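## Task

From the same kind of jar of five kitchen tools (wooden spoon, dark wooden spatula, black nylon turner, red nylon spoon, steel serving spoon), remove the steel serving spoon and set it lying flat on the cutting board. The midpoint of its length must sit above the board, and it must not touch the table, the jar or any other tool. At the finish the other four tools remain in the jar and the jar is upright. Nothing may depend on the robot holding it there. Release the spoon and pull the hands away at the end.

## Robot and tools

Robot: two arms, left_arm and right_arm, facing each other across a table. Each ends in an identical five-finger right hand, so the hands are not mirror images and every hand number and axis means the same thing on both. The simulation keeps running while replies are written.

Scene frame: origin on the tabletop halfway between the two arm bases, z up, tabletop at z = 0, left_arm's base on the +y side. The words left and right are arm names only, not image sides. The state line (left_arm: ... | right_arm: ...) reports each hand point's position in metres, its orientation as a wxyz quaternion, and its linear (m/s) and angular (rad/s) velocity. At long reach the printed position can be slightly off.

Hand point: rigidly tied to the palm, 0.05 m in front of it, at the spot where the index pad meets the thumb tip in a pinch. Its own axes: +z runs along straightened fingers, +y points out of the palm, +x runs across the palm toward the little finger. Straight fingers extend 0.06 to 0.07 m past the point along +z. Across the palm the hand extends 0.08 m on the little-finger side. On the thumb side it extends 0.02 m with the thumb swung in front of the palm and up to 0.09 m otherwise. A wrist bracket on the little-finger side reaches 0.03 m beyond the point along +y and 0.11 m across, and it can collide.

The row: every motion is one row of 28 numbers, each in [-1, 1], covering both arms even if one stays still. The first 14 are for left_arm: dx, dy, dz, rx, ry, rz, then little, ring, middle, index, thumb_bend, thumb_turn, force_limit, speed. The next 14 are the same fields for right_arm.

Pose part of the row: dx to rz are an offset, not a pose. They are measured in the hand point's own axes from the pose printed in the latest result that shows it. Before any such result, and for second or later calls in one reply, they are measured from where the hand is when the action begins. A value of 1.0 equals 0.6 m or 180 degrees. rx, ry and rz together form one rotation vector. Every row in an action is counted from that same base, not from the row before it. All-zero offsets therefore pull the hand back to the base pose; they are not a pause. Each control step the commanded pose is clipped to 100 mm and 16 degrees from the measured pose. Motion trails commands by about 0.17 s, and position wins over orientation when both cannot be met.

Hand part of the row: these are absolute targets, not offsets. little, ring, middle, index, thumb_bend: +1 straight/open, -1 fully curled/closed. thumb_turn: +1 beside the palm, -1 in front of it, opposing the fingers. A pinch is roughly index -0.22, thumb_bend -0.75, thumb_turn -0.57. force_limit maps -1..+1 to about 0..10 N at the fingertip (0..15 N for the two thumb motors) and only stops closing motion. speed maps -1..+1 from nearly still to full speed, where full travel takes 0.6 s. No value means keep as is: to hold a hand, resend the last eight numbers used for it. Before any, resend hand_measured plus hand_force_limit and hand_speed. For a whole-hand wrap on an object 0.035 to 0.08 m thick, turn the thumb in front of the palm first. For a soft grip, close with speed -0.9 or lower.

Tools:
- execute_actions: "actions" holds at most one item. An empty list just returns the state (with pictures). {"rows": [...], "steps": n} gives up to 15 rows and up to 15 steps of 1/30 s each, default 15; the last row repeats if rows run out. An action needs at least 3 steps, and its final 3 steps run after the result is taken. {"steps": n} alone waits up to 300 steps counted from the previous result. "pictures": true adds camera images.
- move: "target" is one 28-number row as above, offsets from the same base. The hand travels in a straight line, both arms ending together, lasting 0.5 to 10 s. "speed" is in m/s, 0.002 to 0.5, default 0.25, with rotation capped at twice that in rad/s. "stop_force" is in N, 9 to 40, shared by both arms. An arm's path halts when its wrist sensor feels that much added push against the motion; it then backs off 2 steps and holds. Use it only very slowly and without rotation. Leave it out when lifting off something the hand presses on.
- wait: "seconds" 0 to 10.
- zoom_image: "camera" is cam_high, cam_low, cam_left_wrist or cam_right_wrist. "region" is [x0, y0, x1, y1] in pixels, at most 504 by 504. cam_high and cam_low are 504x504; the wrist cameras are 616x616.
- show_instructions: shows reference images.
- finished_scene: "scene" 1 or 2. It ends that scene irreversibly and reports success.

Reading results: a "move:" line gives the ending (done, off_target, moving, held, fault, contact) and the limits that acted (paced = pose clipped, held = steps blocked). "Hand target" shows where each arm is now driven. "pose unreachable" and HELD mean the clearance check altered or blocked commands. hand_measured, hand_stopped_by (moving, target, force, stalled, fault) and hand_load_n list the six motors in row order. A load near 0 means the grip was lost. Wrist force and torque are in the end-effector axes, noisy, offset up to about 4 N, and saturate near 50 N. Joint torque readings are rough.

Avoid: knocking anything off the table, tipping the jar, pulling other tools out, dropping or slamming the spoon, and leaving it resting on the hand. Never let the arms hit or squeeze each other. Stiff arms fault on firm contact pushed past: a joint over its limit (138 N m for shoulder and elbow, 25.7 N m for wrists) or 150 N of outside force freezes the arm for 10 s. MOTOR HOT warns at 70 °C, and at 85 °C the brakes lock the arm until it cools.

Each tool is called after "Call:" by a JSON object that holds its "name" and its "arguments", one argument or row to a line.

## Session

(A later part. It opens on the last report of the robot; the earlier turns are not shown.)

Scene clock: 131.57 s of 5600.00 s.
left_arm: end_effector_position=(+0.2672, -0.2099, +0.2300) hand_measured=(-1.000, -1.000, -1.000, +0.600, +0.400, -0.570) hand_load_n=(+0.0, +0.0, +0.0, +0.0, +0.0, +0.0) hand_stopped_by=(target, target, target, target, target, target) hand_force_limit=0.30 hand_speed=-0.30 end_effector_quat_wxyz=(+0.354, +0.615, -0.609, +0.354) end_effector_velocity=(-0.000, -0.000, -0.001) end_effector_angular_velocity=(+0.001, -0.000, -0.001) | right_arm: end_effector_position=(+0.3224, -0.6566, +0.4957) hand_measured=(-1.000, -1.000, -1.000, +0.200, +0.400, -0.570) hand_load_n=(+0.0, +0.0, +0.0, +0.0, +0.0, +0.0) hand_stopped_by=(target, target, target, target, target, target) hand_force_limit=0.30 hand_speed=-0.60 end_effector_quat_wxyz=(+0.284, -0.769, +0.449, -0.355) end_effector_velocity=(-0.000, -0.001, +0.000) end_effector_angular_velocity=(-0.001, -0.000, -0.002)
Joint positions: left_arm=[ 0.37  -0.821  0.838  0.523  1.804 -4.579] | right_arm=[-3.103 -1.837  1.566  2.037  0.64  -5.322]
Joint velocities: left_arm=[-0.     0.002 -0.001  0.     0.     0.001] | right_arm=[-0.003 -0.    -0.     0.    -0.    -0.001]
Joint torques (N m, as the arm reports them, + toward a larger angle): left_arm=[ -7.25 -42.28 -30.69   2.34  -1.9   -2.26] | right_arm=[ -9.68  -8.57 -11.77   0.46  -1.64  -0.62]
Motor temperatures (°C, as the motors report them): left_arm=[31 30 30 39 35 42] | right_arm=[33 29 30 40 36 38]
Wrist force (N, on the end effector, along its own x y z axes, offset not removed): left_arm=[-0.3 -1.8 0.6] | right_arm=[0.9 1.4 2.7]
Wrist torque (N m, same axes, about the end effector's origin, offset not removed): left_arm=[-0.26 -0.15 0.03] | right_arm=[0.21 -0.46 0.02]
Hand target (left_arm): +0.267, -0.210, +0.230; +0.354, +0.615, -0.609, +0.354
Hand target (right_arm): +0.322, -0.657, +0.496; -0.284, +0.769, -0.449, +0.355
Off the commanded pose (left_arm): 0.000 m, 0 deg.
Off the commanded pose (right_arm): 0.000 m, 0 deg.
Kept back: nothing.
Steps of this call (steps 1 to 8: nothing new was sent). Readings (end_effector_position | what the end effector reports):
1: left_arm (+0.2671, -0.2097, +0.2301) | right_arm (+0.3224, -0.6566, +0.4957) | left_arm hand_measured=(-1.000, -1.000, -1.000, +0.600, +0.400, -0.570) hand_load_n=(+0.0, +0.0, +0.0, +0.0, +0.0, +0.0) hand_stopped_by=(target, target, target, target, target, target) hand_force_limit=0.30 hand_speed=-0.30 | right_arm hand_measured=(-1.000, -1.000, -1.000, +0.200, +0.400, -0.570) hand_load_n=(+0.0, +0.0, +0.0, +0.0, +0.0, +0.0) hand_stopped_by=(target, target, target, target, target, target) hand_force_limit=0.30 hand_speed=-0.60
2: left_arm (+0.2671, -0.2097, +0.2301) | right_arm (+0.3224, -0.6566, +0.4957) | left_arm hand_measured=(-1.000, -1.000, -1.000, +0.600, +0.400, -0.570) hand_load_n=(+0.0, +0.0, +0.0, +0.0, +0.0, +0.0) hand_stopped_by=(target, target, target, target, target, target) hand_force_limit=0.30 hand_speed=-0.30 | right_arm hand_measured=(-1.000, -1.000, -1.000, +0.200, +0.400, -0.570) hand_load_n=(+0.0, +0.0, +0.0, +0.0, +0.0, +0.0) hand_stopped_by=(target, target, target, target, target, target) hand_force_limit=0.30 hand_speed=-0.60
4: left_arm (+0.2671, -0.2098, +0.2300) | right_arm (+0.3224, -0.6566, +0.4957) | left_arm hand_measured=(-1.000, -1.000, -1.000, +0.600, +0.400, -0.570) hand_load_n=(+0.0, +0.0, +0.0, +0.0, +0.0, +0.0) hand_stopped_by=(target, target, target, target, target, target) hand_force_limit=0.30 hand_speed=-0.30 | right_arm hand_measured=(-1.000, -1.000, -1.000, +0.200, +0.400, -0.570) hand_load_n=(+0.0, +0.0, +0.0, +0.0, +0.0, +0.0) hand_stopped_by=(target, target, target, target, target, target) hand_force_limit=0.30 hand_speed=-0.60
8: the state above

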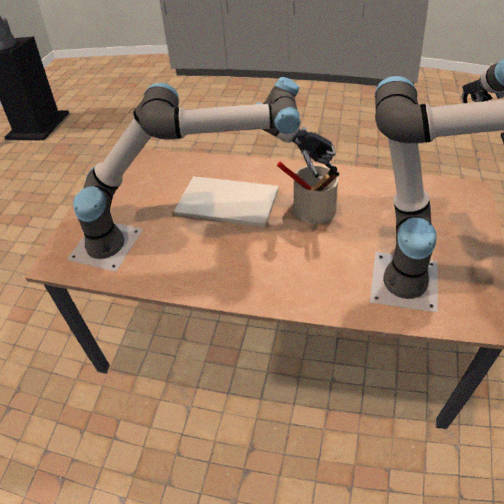

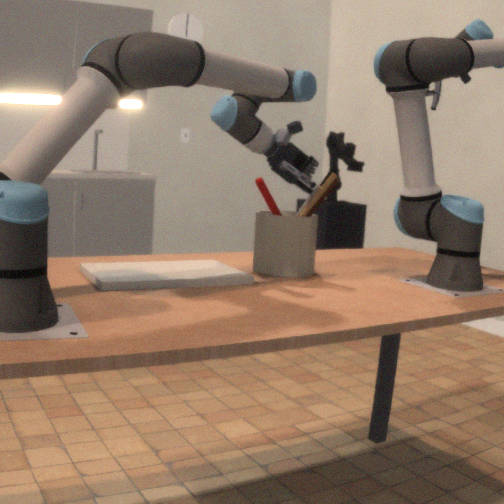

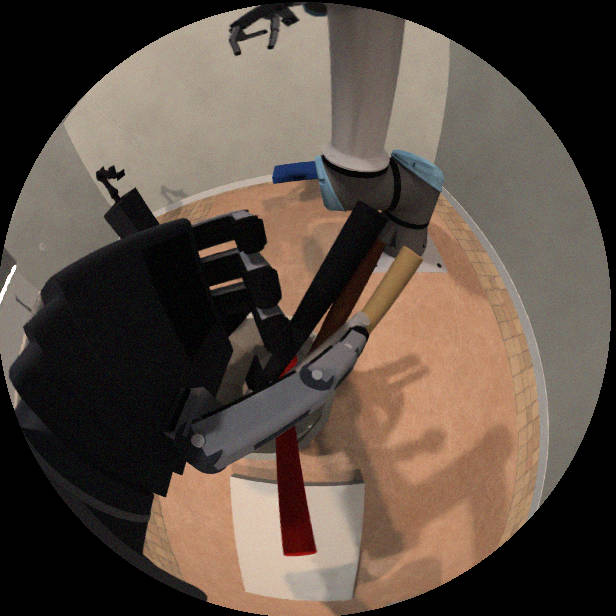

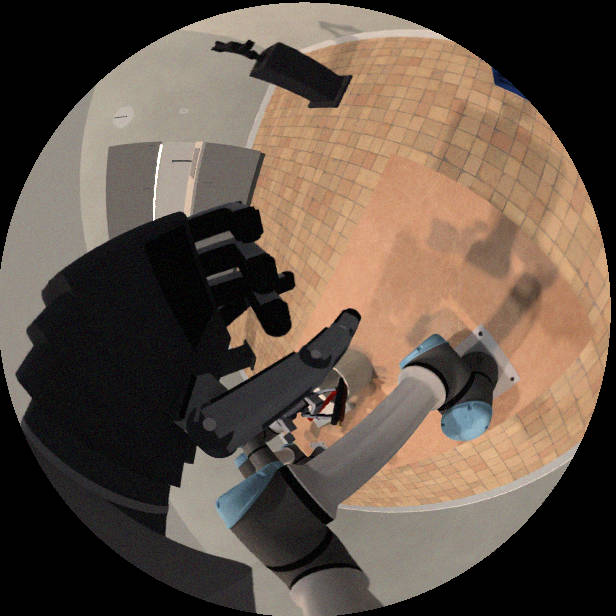

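Call:
{"name": "move", "arguments": {
  "target": [0,0.03,-0.05,0,0,0,-1,-1,-1,0.6,0.4,-0.57,0.3,-0.3,0,0,0,0,0,0,-1,-1,-1,0.2,0.4,-0.57,0.3,-0.6],
  "speed": 0.04
}}

Call:
{"name": "move", "arguments": {
  "target": [-0.01,0,0.045,0,0,0,-1,-1,-1,0.25,0.4,-0.57,0.3,-0.3,0,0,0,0,0,0,-1,-1,-1,0.2,0.4,-0.57,0.3,-0.6],
  "speed": 0.02
}}

Call:
{"name": "zoom_image", "arguments": {
  "camera": "cam_left_wrist",
  "region": [150,120,450,420]
}}

Scene clock: 133.10 s of 5600.00 s.
left_arm: end_effector_position=(+0.2492, -0.1843, +0.2450) hand_measured=(-1.000, -1.000, -1.000, +0.600, +0.400, -0.570) hand_load_n=(+0.0, +0.0, +0.0, +0.0, +0.0, +0.0) hand_stopped_by=(target, target, target, target, target, target) hand_force_limit=0.30 hand_speed=-0.30 end_effector_quat_wxyz=(+0.354, +0.615, -0.609, +0.354) end_effector_velocity=(-0.001, +0.002, +0.002) end_effector_angular_velocity=(-0.002, -0.001, -0.000) | right_arm: end_effector_position=(+0.3224, -0.6566, +0.4957) hand_measured=(-1.000, -1.000, -1.000, +0.200, +0.400, -0.570) hand_load_n=(+0.0, +0.0, +0.0, +0.0, +0.0, +0.0) hand_stopped_by=(target, target, target, target, target, target) hand_force_limit=0.30 hand_speed=-0.60 end_effector_quat_wxyz=(+0.284, -0.769, +0.449, -0.355) end_effector_velocity=(+0.000, -0.000, +0.000) end_effector_angular_velocity=(+0.002, -0.001, -0.003)
Joint positions: left_arm=[ 0.352 -0.918  0.964  0.491  1.79  -4.588] | right_arm=[-3.103 -1.837  1.566  2.037  0.64  -5.322]
Joint velocities: left_arm=[-0.001 -0.008  0.01  -0.003 -0.001  0.   ] | right_arm=[-0.001 -0.     0.     0.    -0.001  0.002]
Joint torques (N m, as the arm reports them, + toward a larger angle): left_arm=[ -6.62 -62.26 -16.26  -2.98  -2.    -2.21] | right_arm=[ -8.47  -9.66 -10.91   0.65  -1.64  -0.52]
Motor temperatures (°C, as the motors report them): left_arm=[31 30 30 39 35 42] | right_arm=[33 29 30 40 36 38]
Wrist force (N, on the end effector, along its own x y z axes, offset not removed): left_arm=[-0.2 -1.8 1.9] | right_arm=[3.7 2.9 1.2]
Wrist torque (N m, same axes, about the end effector's origin, offset not removed): left_arm=[-0.33 -0.18 0.01] | right_arm=[0.57 -0.78 0.26]
Hand target (left_arm): +0.249, -0.184, +0.245; +0.354, +0.615, -0.609, +0.354
Hand target (right_arm): +0.322, -0.657, +0.496; -0.284, +0.769, -0.449, +0.355
Off the commanded pose (left_arm): 0.000 m, 0 deg.
Off the commanded pose (right_arm): 0.000 m, 0 deg.
Kept back: nothing.
move: done

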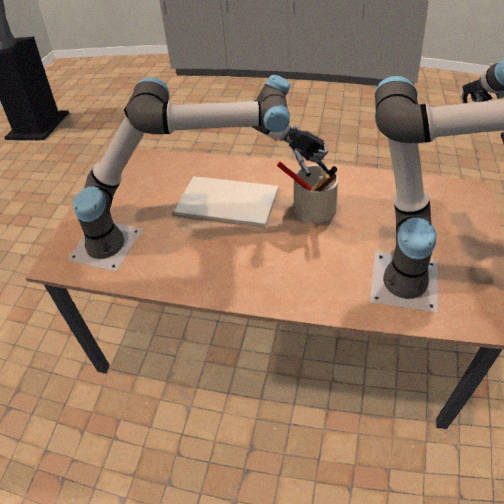

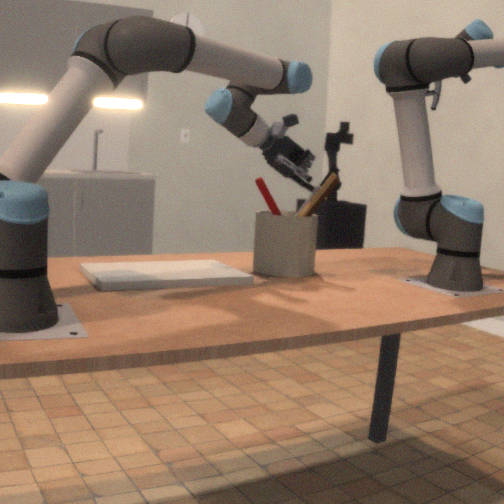

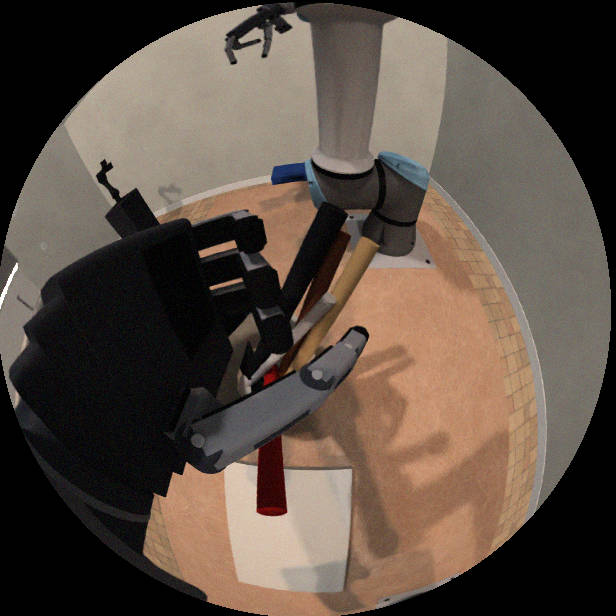

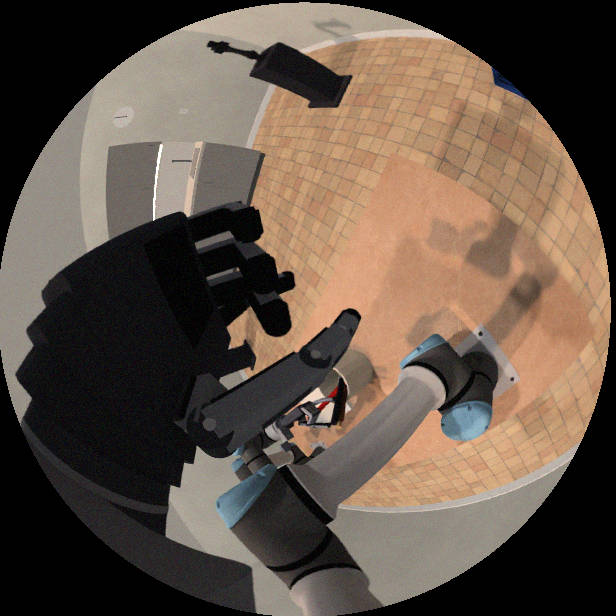

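Scene clock: 134.80 s of 5600.00 s.
left_arm: end_effector_position=(+0.2493, -0.2044, +0.2265) hand_measured=(-1.000, -1.000, -1.000, +0.250, +0.400, -0.570) hand_load_n=(+0.0, +0.0, +0.0, +0.0, +0.0, +0.0) hand_stopped_by=(target, target, target, target, target, target) hand_force_limit=0.30 hand_speed=-0.30 end_effector_quat_wxyz=(+0.354, +0.615, -0.609, +0.354) end_effector_velocity=(+0.000, -0.002, -0.001) end_effector_angular_velocity=(-0.001, +0.001, +0.001) | right_arm: end_effector_position=(+0.3224, -0.6566, +0.4957) hand_measured=(-1.000, -1.000, -1.000, +0.200, +0.400, -0.570) hand_load_n=(+0.0, +0.0, +0.0, +0.0, +0.0, +0.0) hand_stopped_by=(target, target, target, target, target, target) hand_force_limit=0.30 hand_speed=-0.60 end_effector_quat_wxyz=(+0.284, -0.769, +0.449, -0.355) end_effector_velocity=(+0.000, -0.000, +0.000) end_effector_angular_velocity=(+0.001, -0.000, -0.001)
Joint positions: left_arm=[ 0.344 -0.862  0.917  0.481  1.783 -4.592] | right_arm=[-3.103 -1.837  1.566  2.037  0.64  -5.322]
Joint velocities: left_arm=[-0.     0.005 -0.005 -0.001 -0.    -0.001] | right_arm=[-0.     0.    -0.    -0.    -0.001  0.001]
Joint torques (N m, as the arm reports them, + toward a larger angle): left_arm=[ -7.5  -41.35 -29.23  -2.65  -1.96  -2.17] | right_arm=[ -9.85  -9.14 -11.05   0.48  -1.58  -0.81]
Motor temperatures (°C, as the motors report them): left_arm=[31 30 30 39 35 42] | right_arm=[33 29 30 40 36 38]
Wrist force (N, on the end effector, along its own x y z axes, offset not removed): left_arm=[0.1 -1.2 1.2] | right_arm=[1.6 2.2 4.6]
Wrist torque (N m, same axes, about the end effector's origin, offset not removed): left_arm=[-0.23 -0.32 0.10] | right_arm=[0.22 -0.38 0.09]
Hand target (left_arm): +0.249, -0.205, +0.226; +0.354, +0.615, -0.609, +0.354
Hand target (right_arm): +0.322, -0.657, +0.496; -0.284, +0.769, -0.449, +0.355
Off the commanded pose (left_arm): 0.000 m, 0 deg.
Off the commanded pose (right_arm): 0.000 m, 0 deg.
Kept back: nothing.
move: done

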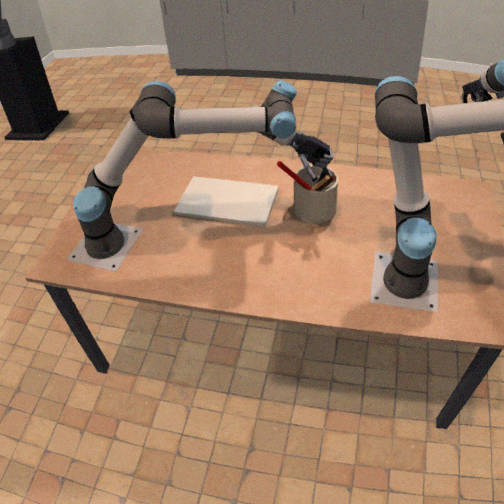

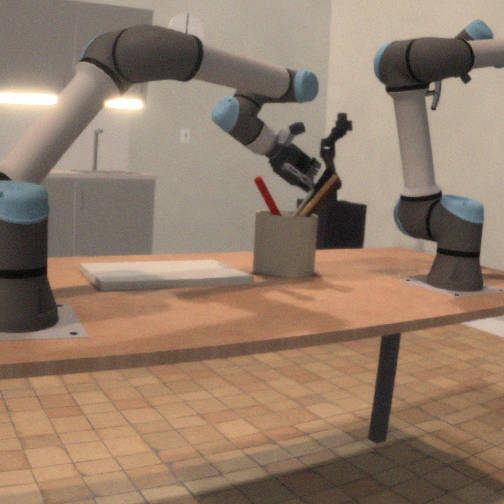

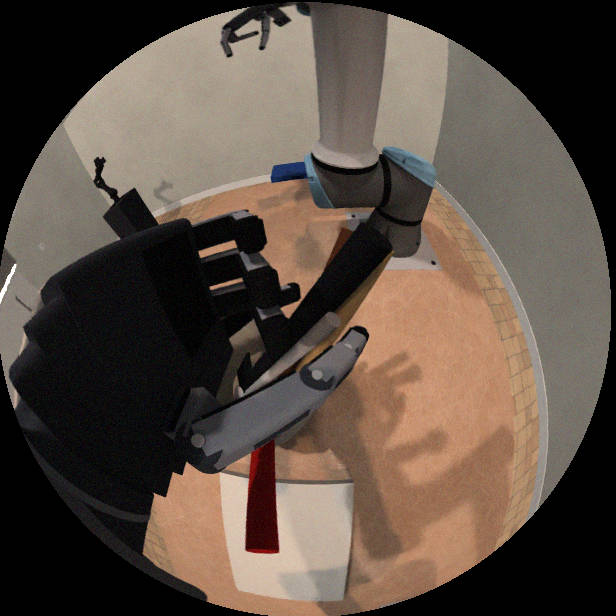

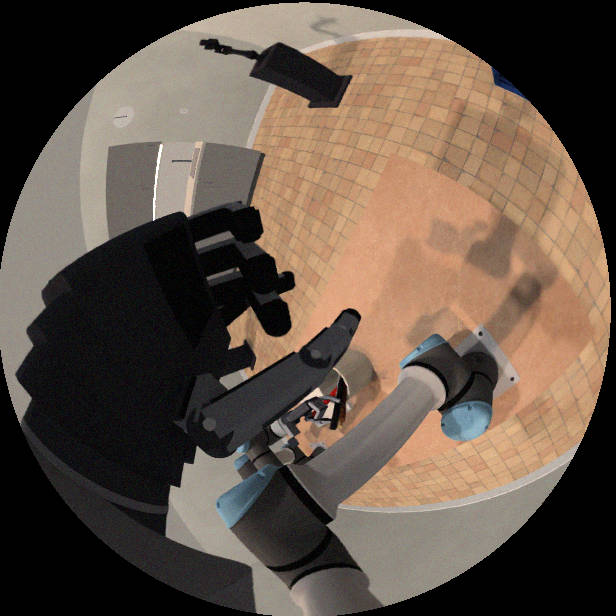

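Region (150, 120, 450, 420) of cam_left_wrist's 616x616 image, scaled by 1.680, with more detail than that image has.

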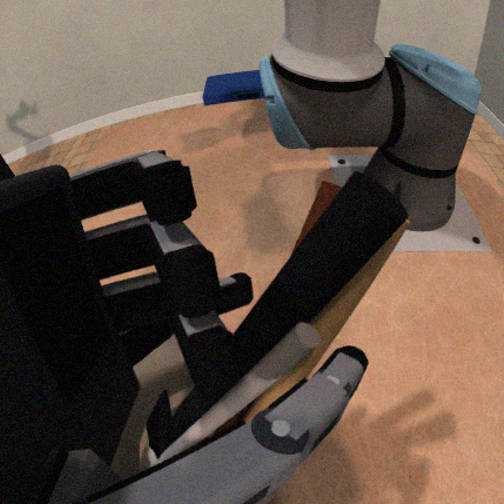

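Call:
{"name": "execute_actions", "arguments": {
  "actions": [
    {"rows":[[0,0,0,0,0,0,-1,-1,-1,-0.8,-0.8,-0.57,0.3,-0.6,0,0,0,0,0,0,-1,-1,-1,0.2,0.4,-0.57,0.3,-0.6]],"steps":15}
  ]
}}

Call:
{"name": "wait", "arguments": {
  "seconds": 2
}}

Call:
{"name": "zoom_image", "arguments": {
  "camera": "cam_left_wrist",
  "region": [150,120,450,420]
}}

Scene clock: 135.30 s of 5600.00 s.
left_arm: end_effector_position=(+0.2492, -0.2044, +0.2264) hand_measured=(-1.000, -1.000, -1.000, +0.052, +0.274, -0.570) hand_load_n=(+0.0, +0.0, +0.0, +1.0, +0.0, +0.0) hand_stopped_by=(target, target, target, moving, moving, target) hand_force_limit=0.30 hand_speed=-0.60 end_effector_quat_wxyz=(+0.354, +0.615, -0.609, +0.354) end_effector_velocity=(+0.000, +0.000, +0.002) end_effector_angular_velocity=(-0.003, +0.000, +0.001) | right_arm: end_effector_position=(+0.3224, -0.6566, +0.4957) hand_measured=(-1.000, -1.000, -1.000, +0.200, +0.400, -0.570) hand_load_n=(+0.0, +0.0, +0.0, +0.0, +0.0, +0.0) hand_stopped_by=(target, target, target, target, target, target) hand_force_limit=0.30 hand_speed=-0.60 end_effector_quat_wxyz=(+0.284, -0.769, +0.449, -0.355) end_effector_velocity=(+0.000, +0.000, +0.000) end_effector_angular_velocity=(-0.000, -0.000, +0.000)
Joint positions: left_arm=[ 0.344 -0.862  0.917  0.481  1.783 -4.592] | right_arm=[-3.103 -1.837  1.566  2.037  0.64  -5.322]
Joint velocities: left_arm=[ 0.    -0.002  0.001 -0.001 -0.    -0.001] | right_arm=[ 0. -0. -0.  0. -0. -0.]
Joint torques (N m, as the arm reports them, + toward a larger angle): left_arm=[  3.49 -64.97 -15.72  -2.17  -0.58  -1.46] | right_arm=[-10.57  -8.89 -11.56   0.55  -1.55  -0.79]
Motor temperatures (°C, as the motors report them): left_arm=[31 30 30 39 35 42] | right_arm=[33 29 30 40 36 38]
Wrist force (N, on the end effector, along its own x y z axes, offset not removed): left_arm=[-0.1 -1.5 2.6] | right_arm=[1.2 2.1 1.4]
Wrist torque (N m, same axes, about the end effector's origin, offset not removed): left_arm=[-0.19 -0.11 0.11] | right_arm=[0.49 -0.40 0.07]
Steps of this call (steps 1 to 3: nothing new was sent; steps 4 to 15: the first 12 steps of this action). Readings (end_effector_position | what the end effector reports):
4: left_arm (+0.2493, -0.2046, +0.2263) | right_arm (+0.3224, -0.6566, +0.4957) | left_arm hand_measured=(-1.000, -1.000, -1.000, +0.250, +0.400, -0.570) hand_load_n=(+0.0, +0.0, +0.0, +0.0, +0.0, +0.0) hand_stopped_by=(target, target, target, moving, moving, target) hand_force_limit=0.30 hand_speed=-0.60 | right_arm hand_measured=(-1.000, -1.000, -1.000, +0.200, +0.400, -0.570) hand_load_n=(+0.0, +0.0, +0.0, +0.0, +0.0, +0.0) hand_stopped_by=(target, target, target, target, target, target) hand_force_limit=0.30 hand_speed=-0.60
5: left_arm (+0.2493, -0.2046, +0.2263) | right_arm (+0.3224, -0.6566, +0.4957) | left_arm hand_measured=(-1.000, -1.000, -1.000, +0.250, +0.400, -0.570) hand_load_n=(+0.0, +0.0, +0.0, +0.0, +0.0, +0.0) hand_stopped_by=(target, target, target, moving, moving, target) hand_force_limit=0.30 hand_speed=-0.60 | right_arm hand_measured=(-1.000, -1.000, -1.000, +0.200, +0.400, -0.570) hand_load_n=(+0.0, +0.0, +0.0, +0.0, +0.0, +0.0) hand_stopped_by=(target, target, target, target, target, target) hand_force_limit=0.30 hand_speed=-0.60
7: left_arm (+0.2493, -0.2046, +0.2263) | right_arm (+0.3224, -0.6566, +0.4957) | left_arm hand_measured=(-1.000, -1.000, -1.000, +0.230, +0.388, -0.570) hand_load_n=(+0.0, +0.0, +0.0, +0.0, +0.0, +0.0) hand_stopped_by=(target, target, target, moving, moving, target) hand_force_limit=0.30 hand_speed=-0.60 | right_arm hand_measured=(-1.000, -1.000, -1.000, +0.200, +0.400, -0.570) hand_load_n=(+0.0, +0.0, +0.0, +0.0, +0.0, +0.0) hand_stopped_by=(target, target, target, target, target, target) hand_force_limit=0.30 hand_speed=-0.60
11: left_arm (+0.2492, -0.2045, +0.2263) | right_arm (+0.3224, -0.6566, +0.4957) | left_arm hand_measured=(-1.000, -1.000, -1.000, +0.140, +0.332, -0.570) hand_load_n=(+0.0, +0.0, +0.0, +0.0, +0.0, +0.0) hand_stopped_by=(target, target, target, moving, moving, target) hand_force_limit=0.30 hand_speed=-0.60 | right_arm hand_measured=(-1.000, -1.000, -1.000, +0.200, +0.400, -0.570) hand_load_n=(+0.0, +0.0, +0.0, +0.0, +0.0, +0.0) hand_stopped_by=(target, target, target, target, target, target) hand_force_limit=0.30 hand_speed=-0.60
15: the state above

Scene clock: 137.40 s of 5600.00 s.
left_arm: end_effector_position=(+0.2493, -0.2044, +0.2265) hand_measured=(-1.000, -1.000, -1.000, -0.456, -0.116, -0.570) hand_load_n=(+0.0, +0.0, -6.5, +9.5, +10.0, +4.5) hand_stopped_by=(target, target, target, force, force, target) hand_force_limit=0.30 hand_speed=-0.60 end_effector_quat_wxyz=(+0.354, +0.615, -0.609, +0.354) end_effector_velocity=(-0.002, -0.001, +0.001) end_effector_angular_velocity=(-0.002, -0.001, -0.002) | right_arm: end_effector_position=(+0.3224, -0.6566, +0.4957) hand_measured=(-1.000, -1.000, -1.000, +0.200, +0.400, -0.570) hand_load_n=(+0.0, +0.0, +0.0, +0.0, +0.0, +0.0) hand_stopped_by=(target, target, target, target, target, target) hand_force_limit=0.30 hand_speed=-0.60 end_effector_quat_wxyz=(+0.284, -0.769, +0.449, -0.355) end_effector_velocity=(-0.000, +0.001, -0.000) end_effector_angular_velocity=(-0.000, +0.001, +0.002)
Joint positions: left_arm=[ 0.344 -0.862  0.917  0.481  1.783 -4.592] | right_arm=[-3.103 -1.837  1.566  2.037  0.64  -5.322]
Joint velocities: left_arm=[-0.003 -0.001 -0.     0.    -0.001  0.001] | right_arm=[ 0.002 -0.     0.     0.     0.002 -0.   ]
Joint torques (N m, as the arm reports them, + toward a larger angle): left_arm=[  6.78 -61.42 -18.14  -0.58   1.61   2.34] | right_arm=[ -8.72  -8.99 -12.     0.36  -1.62  -0.73]
Motor temperatures (°C, as the motors report them): left_arm=[31 30 30 39 35 42] | right_arm=[33 29 30 40 36 38]
Wrist force (N, on the end effector, along its own x y z axes, offset not removed): left_arm=[0.8 0.5 2.0] | right_arm=[2.1 1.8 2.0]
Wrist torque (N m, same axes, about the end effector's origin, offset not removed): left_arm=[-0.13 -0.11 0.14] | right_arm=[0.31 -0.50 0.09]
Hand target (left_arm): +0.249, -0.204, +0.226; +0.354, +0.615, -0.609, +0.354
Hand target (right_arm): +0.322, -0.657, +0.496; -0.284, +0.769, -0.449, +0.355
Off the commanded pose (left_arm): 0.000 m, 0 deg.
Off the commanded pose (right_arm): 0.000 m, 0 deg.
Kept back: nothing.
Steps of this call (steps 1 to 3: the last 3 steps of your previous action; steps 4 to 63: nothing new was sent). Readings (end_effector_position | what the end effector reports):
1: left_arm (+0.2492, -0.2044, +0.2264) | right_arm (+0.3224, -0.6566, +0.4957) | left_arm hand_measured=(-1.000, -1.000, -1.000, +0.030, +0.260, -0.570) hand_load_n=(+0.0, +0.0, +0.0, +0.0, +0.0, +0.0) hand_stopped_by=(target, target, target, moving, moving, target) hand_force_limit=0.30 hand_speed=-0.60 | right_arm hand_measured=(-1.000, -1.000, -1.000, +0.200, +0.400, -0.570) hand_load_n=(+0.0, +0.0, +0.0, +0.0, +0.0, +0.0) hand_stopped_by=(target, target, target, target, target, target) hand_force_limit=0.30 hand_speed=-0.60
2: left_arm (+0.2492, -0.2044, +0.2264) | right_arm (+0.3224, -0.6566, +0.4957) | left_arm hand_measured=(-1.000, -1.000, -1.000, +0.008, +0.248, -0.570) hand_load_n=(+0.0, +0.0, +0.0, +1.0, +0.5, +0.5) hand_stopped_by=(target, target, target, moving, moving, target) hand_force_limit=0.30 hand_speed=-0.60 | right_arm hand_measured=(-1.000, -1.000, -1.000, +0.200, +0.400, -0.570) hand_load_n=(+0.0, +0.0, +0.0, +0.0, +0.0, +0.0) hand_stopped_by=(target, target, target, target, target, target) hand_force_limit=0.30 hand_speed=-0.60
4: left_arm (+0.2492, -0.2044, +0.2265) | right_arm (+0.3224, -0.6566, +0.4957) | left_arm hand_measured=(-1.000, -1.000, -1.000, -0.036, +0.224, -0.570) hand_load_n=(+0.0, +0.0, +0.0, +4.5, +4.5, +1.0) hand_stopped_by=(target, target, target, moving, moving, target) hand_force_limit=0.30 hand_speed=-0.60 | right_arm hand_measured=(-1.000, -1.000, -1.000, +0.200, +0.400, -0.570) hand_load_n=(+0.0, +0.0, +0.0, +0.0, +0.0, +0.0) hand_stopped_by=(target, target, target, target, target, target) hand_force_limit=0.30 hand_speed=-0.60
8: left_arm (+0.2492, -0.2044, +0.2265) | right_arm (+0.3224, -0.6566, +0.4957) | left_arm hand_measured=(-1.000, -1.000, -1.000, -0.124, +0.168, -0.570) hand_load_n=(+0.0, +0.0, +0.0, +5.5, +5.0, +3.0) hand_stopped_by=(target, target, target, moving, moving, target) hand_force_limit=0.30 hand_speed=-0.60 | right_arm hand_measured=(-1.000, -1.000, -1.000, +0.200, +0.400, -0.570) hand_load_n=(+0.0, +0.0, +0.0, +0.0, +0.0, +0.0) hand_stopped_by=(target, target, target, target, target, target) hand_force_limit=0.30 hand_speed=-0.60
63: the state above

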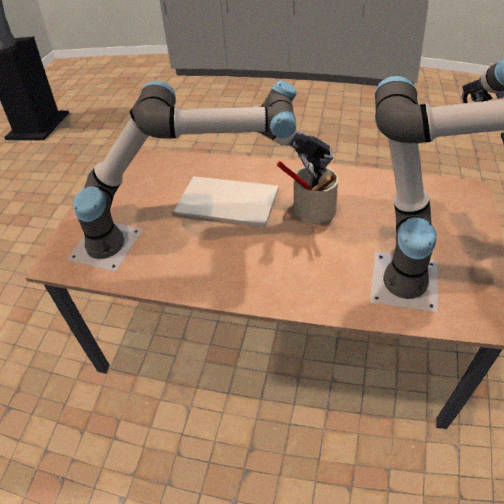

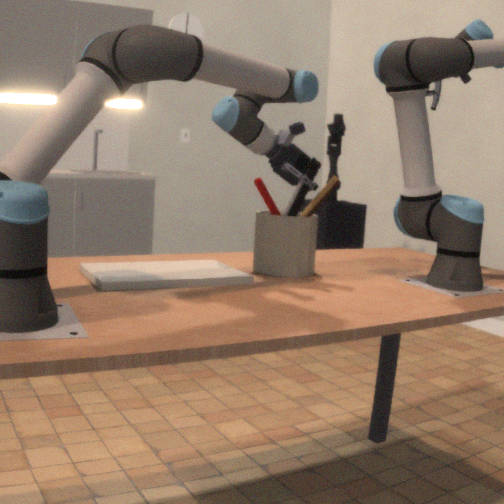

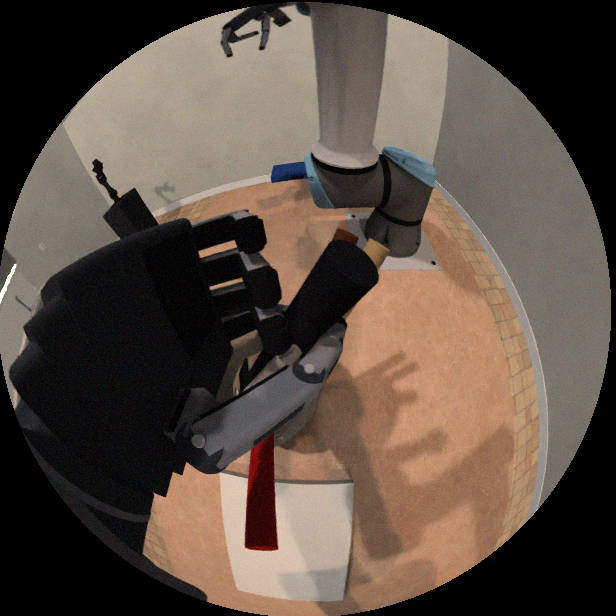

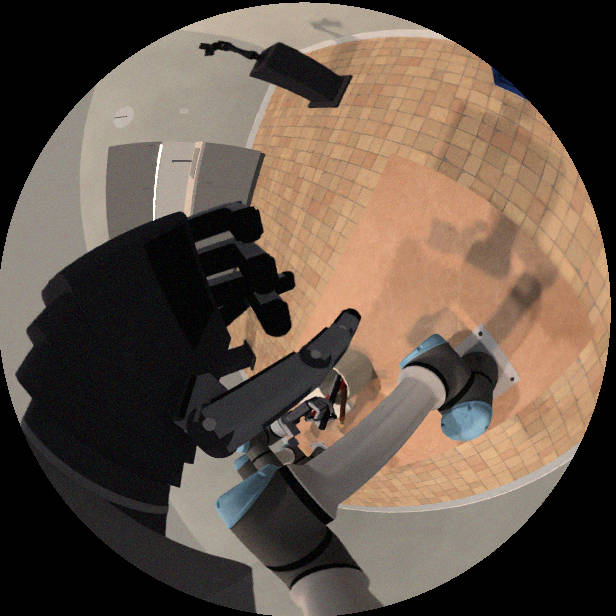

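Region (150, 120, 450, 420) of cam_left_wrist's 616x616 image, scaled by 1.680, with more detail than that image has.

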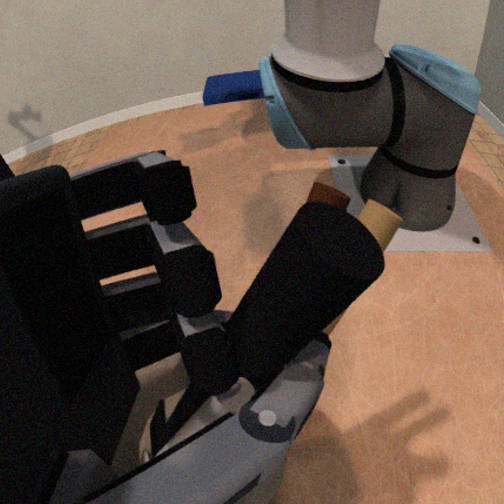

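Call:
{"name": "move", "arguments": {
  "target": [0.1,0,-0.03,0,0,0,-1,-1,-1,-0.8,-0.8,-0.57,0.3,-0.6,0,0,0,0,0,0,-1,-1,-1,0.2,0.4,-0.57,0.3,-0.6],
  "speed": 0.03
}}

Call:
{"name": "zoom_image", "arguments": {
  "camera": "cam_low",
  "region": [220,100,380,260]
}}

Scene clock: 140.13 s of 5600.00 s.
left_arm: end_effector_position=(+0.2497, -0.2187, +0.2871) hand_measured=(-1.000, -1.000, -1.002, -0.456, -0.118, -0.570) hand_load_n=(+0.0, +0.0, -6.0, +5.5, +4.0, +1.5) hand_stopped_by=(target, target, target, force, force, target) hand_force_limit=0.30 hand_speed=-0.60 end_effector_quat_wxyz=(+0.354, +0.615, -0.609, +0.354) end_effector_velocity=(+0.000, -0.001, +0.004) end_effector_angular_velocity=(-0.002, +0.001, -0.000) | right_arm: end_effector_position=(+0.3224, -0.6566, +0.4957) hand_measured=(-1.000, -1.000, -1.000, +0.200, +0.400, -0.570) hand_load_n=(+0.0, +0.0, +0.0, +0.0, +0.0, +0.0) hand_stopped_by=(target, target, target, target, target, target) hand_force_limit=0.30 hand_speed=-0.60 end_effector_quat_wxyz=(+0.284, -0.769, +0.449, -0.355) end_effector_velocity=(+0.000, +0.000, +0.000) end_effector_angular_velocity=(+0.000, -0.001, +0.001)
Joint positions: left_arm=[ 0.339 -0.81   0.673  0.673  1.778 -4.595] | right_arm=[-3.103 -1.837  1.566  2.037  0.64  -5.322]
Joint velocities: left_arm=[ 0.     0.004 -0.016  0.01   0.001 -0.001] | right_arm=[ 0.001  0.001  0.    -0.    -0.001 -0.   ]
Joint torques (N m, as the arm reports them, + toward a larger angle): left_arm=[ -7.79 -45.58 -30.16   1.99  -1.22  -0.65] | right_arm=[ -9.8   -8.46 -11.31   0.6   -1.57  -0.63]
Motor temperatures (°C, as the motors report them): left_arm=[31 30 30 39 35 42] | right_arm=[33 29 30 40 36 38]
Wrist force (N, on the end effector, along its own x y z axes, offset not removed): left_arm=[-2.4 -2.1 1.5] | right_arm=[1.4 1.7 3.0]
Wrist torque (N m, same axes, about the end effector's origin, offset not removed): left_arm=[-0.35 -0.05 -0.18] | right_arm=[0.16 -0.51 0.13]
Hand target (left_arm): +0.250, -0.219, +0.287; +0.354, +0.615, -0.609, +0.354
Hand target (right_arm): +0.322, -0.657, +0.496; -0.284, +0.769, -0.449, +0.355
Off the commanded pose (left_arm): 0.000 m, 0 deg.
Off the commanded pose (right_arm): 0.000 m, 0 deg.
Kept back: nothing.
move: done

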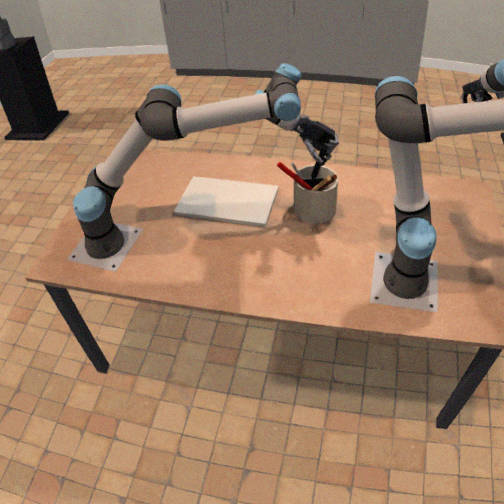

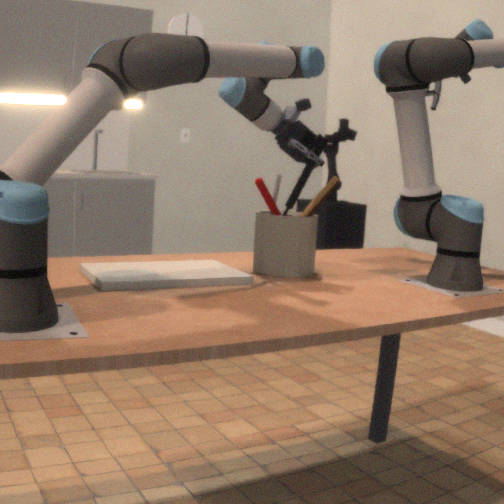

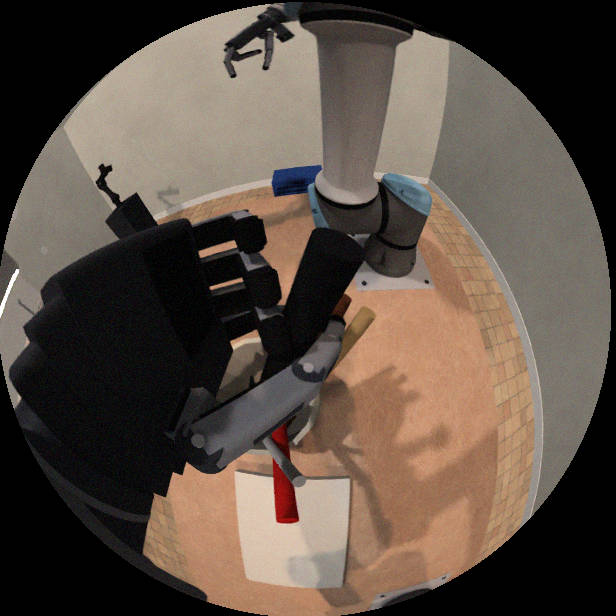

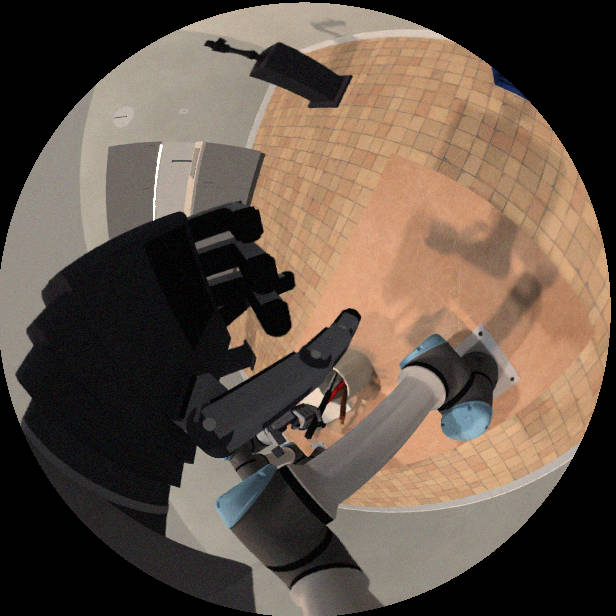

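Region (220, 100, 380, 260) of cam_low's 504x504 image, scaled by 3.150, with more detail than that image has.

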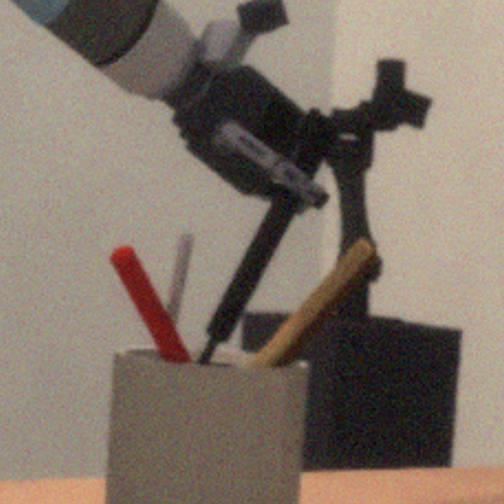

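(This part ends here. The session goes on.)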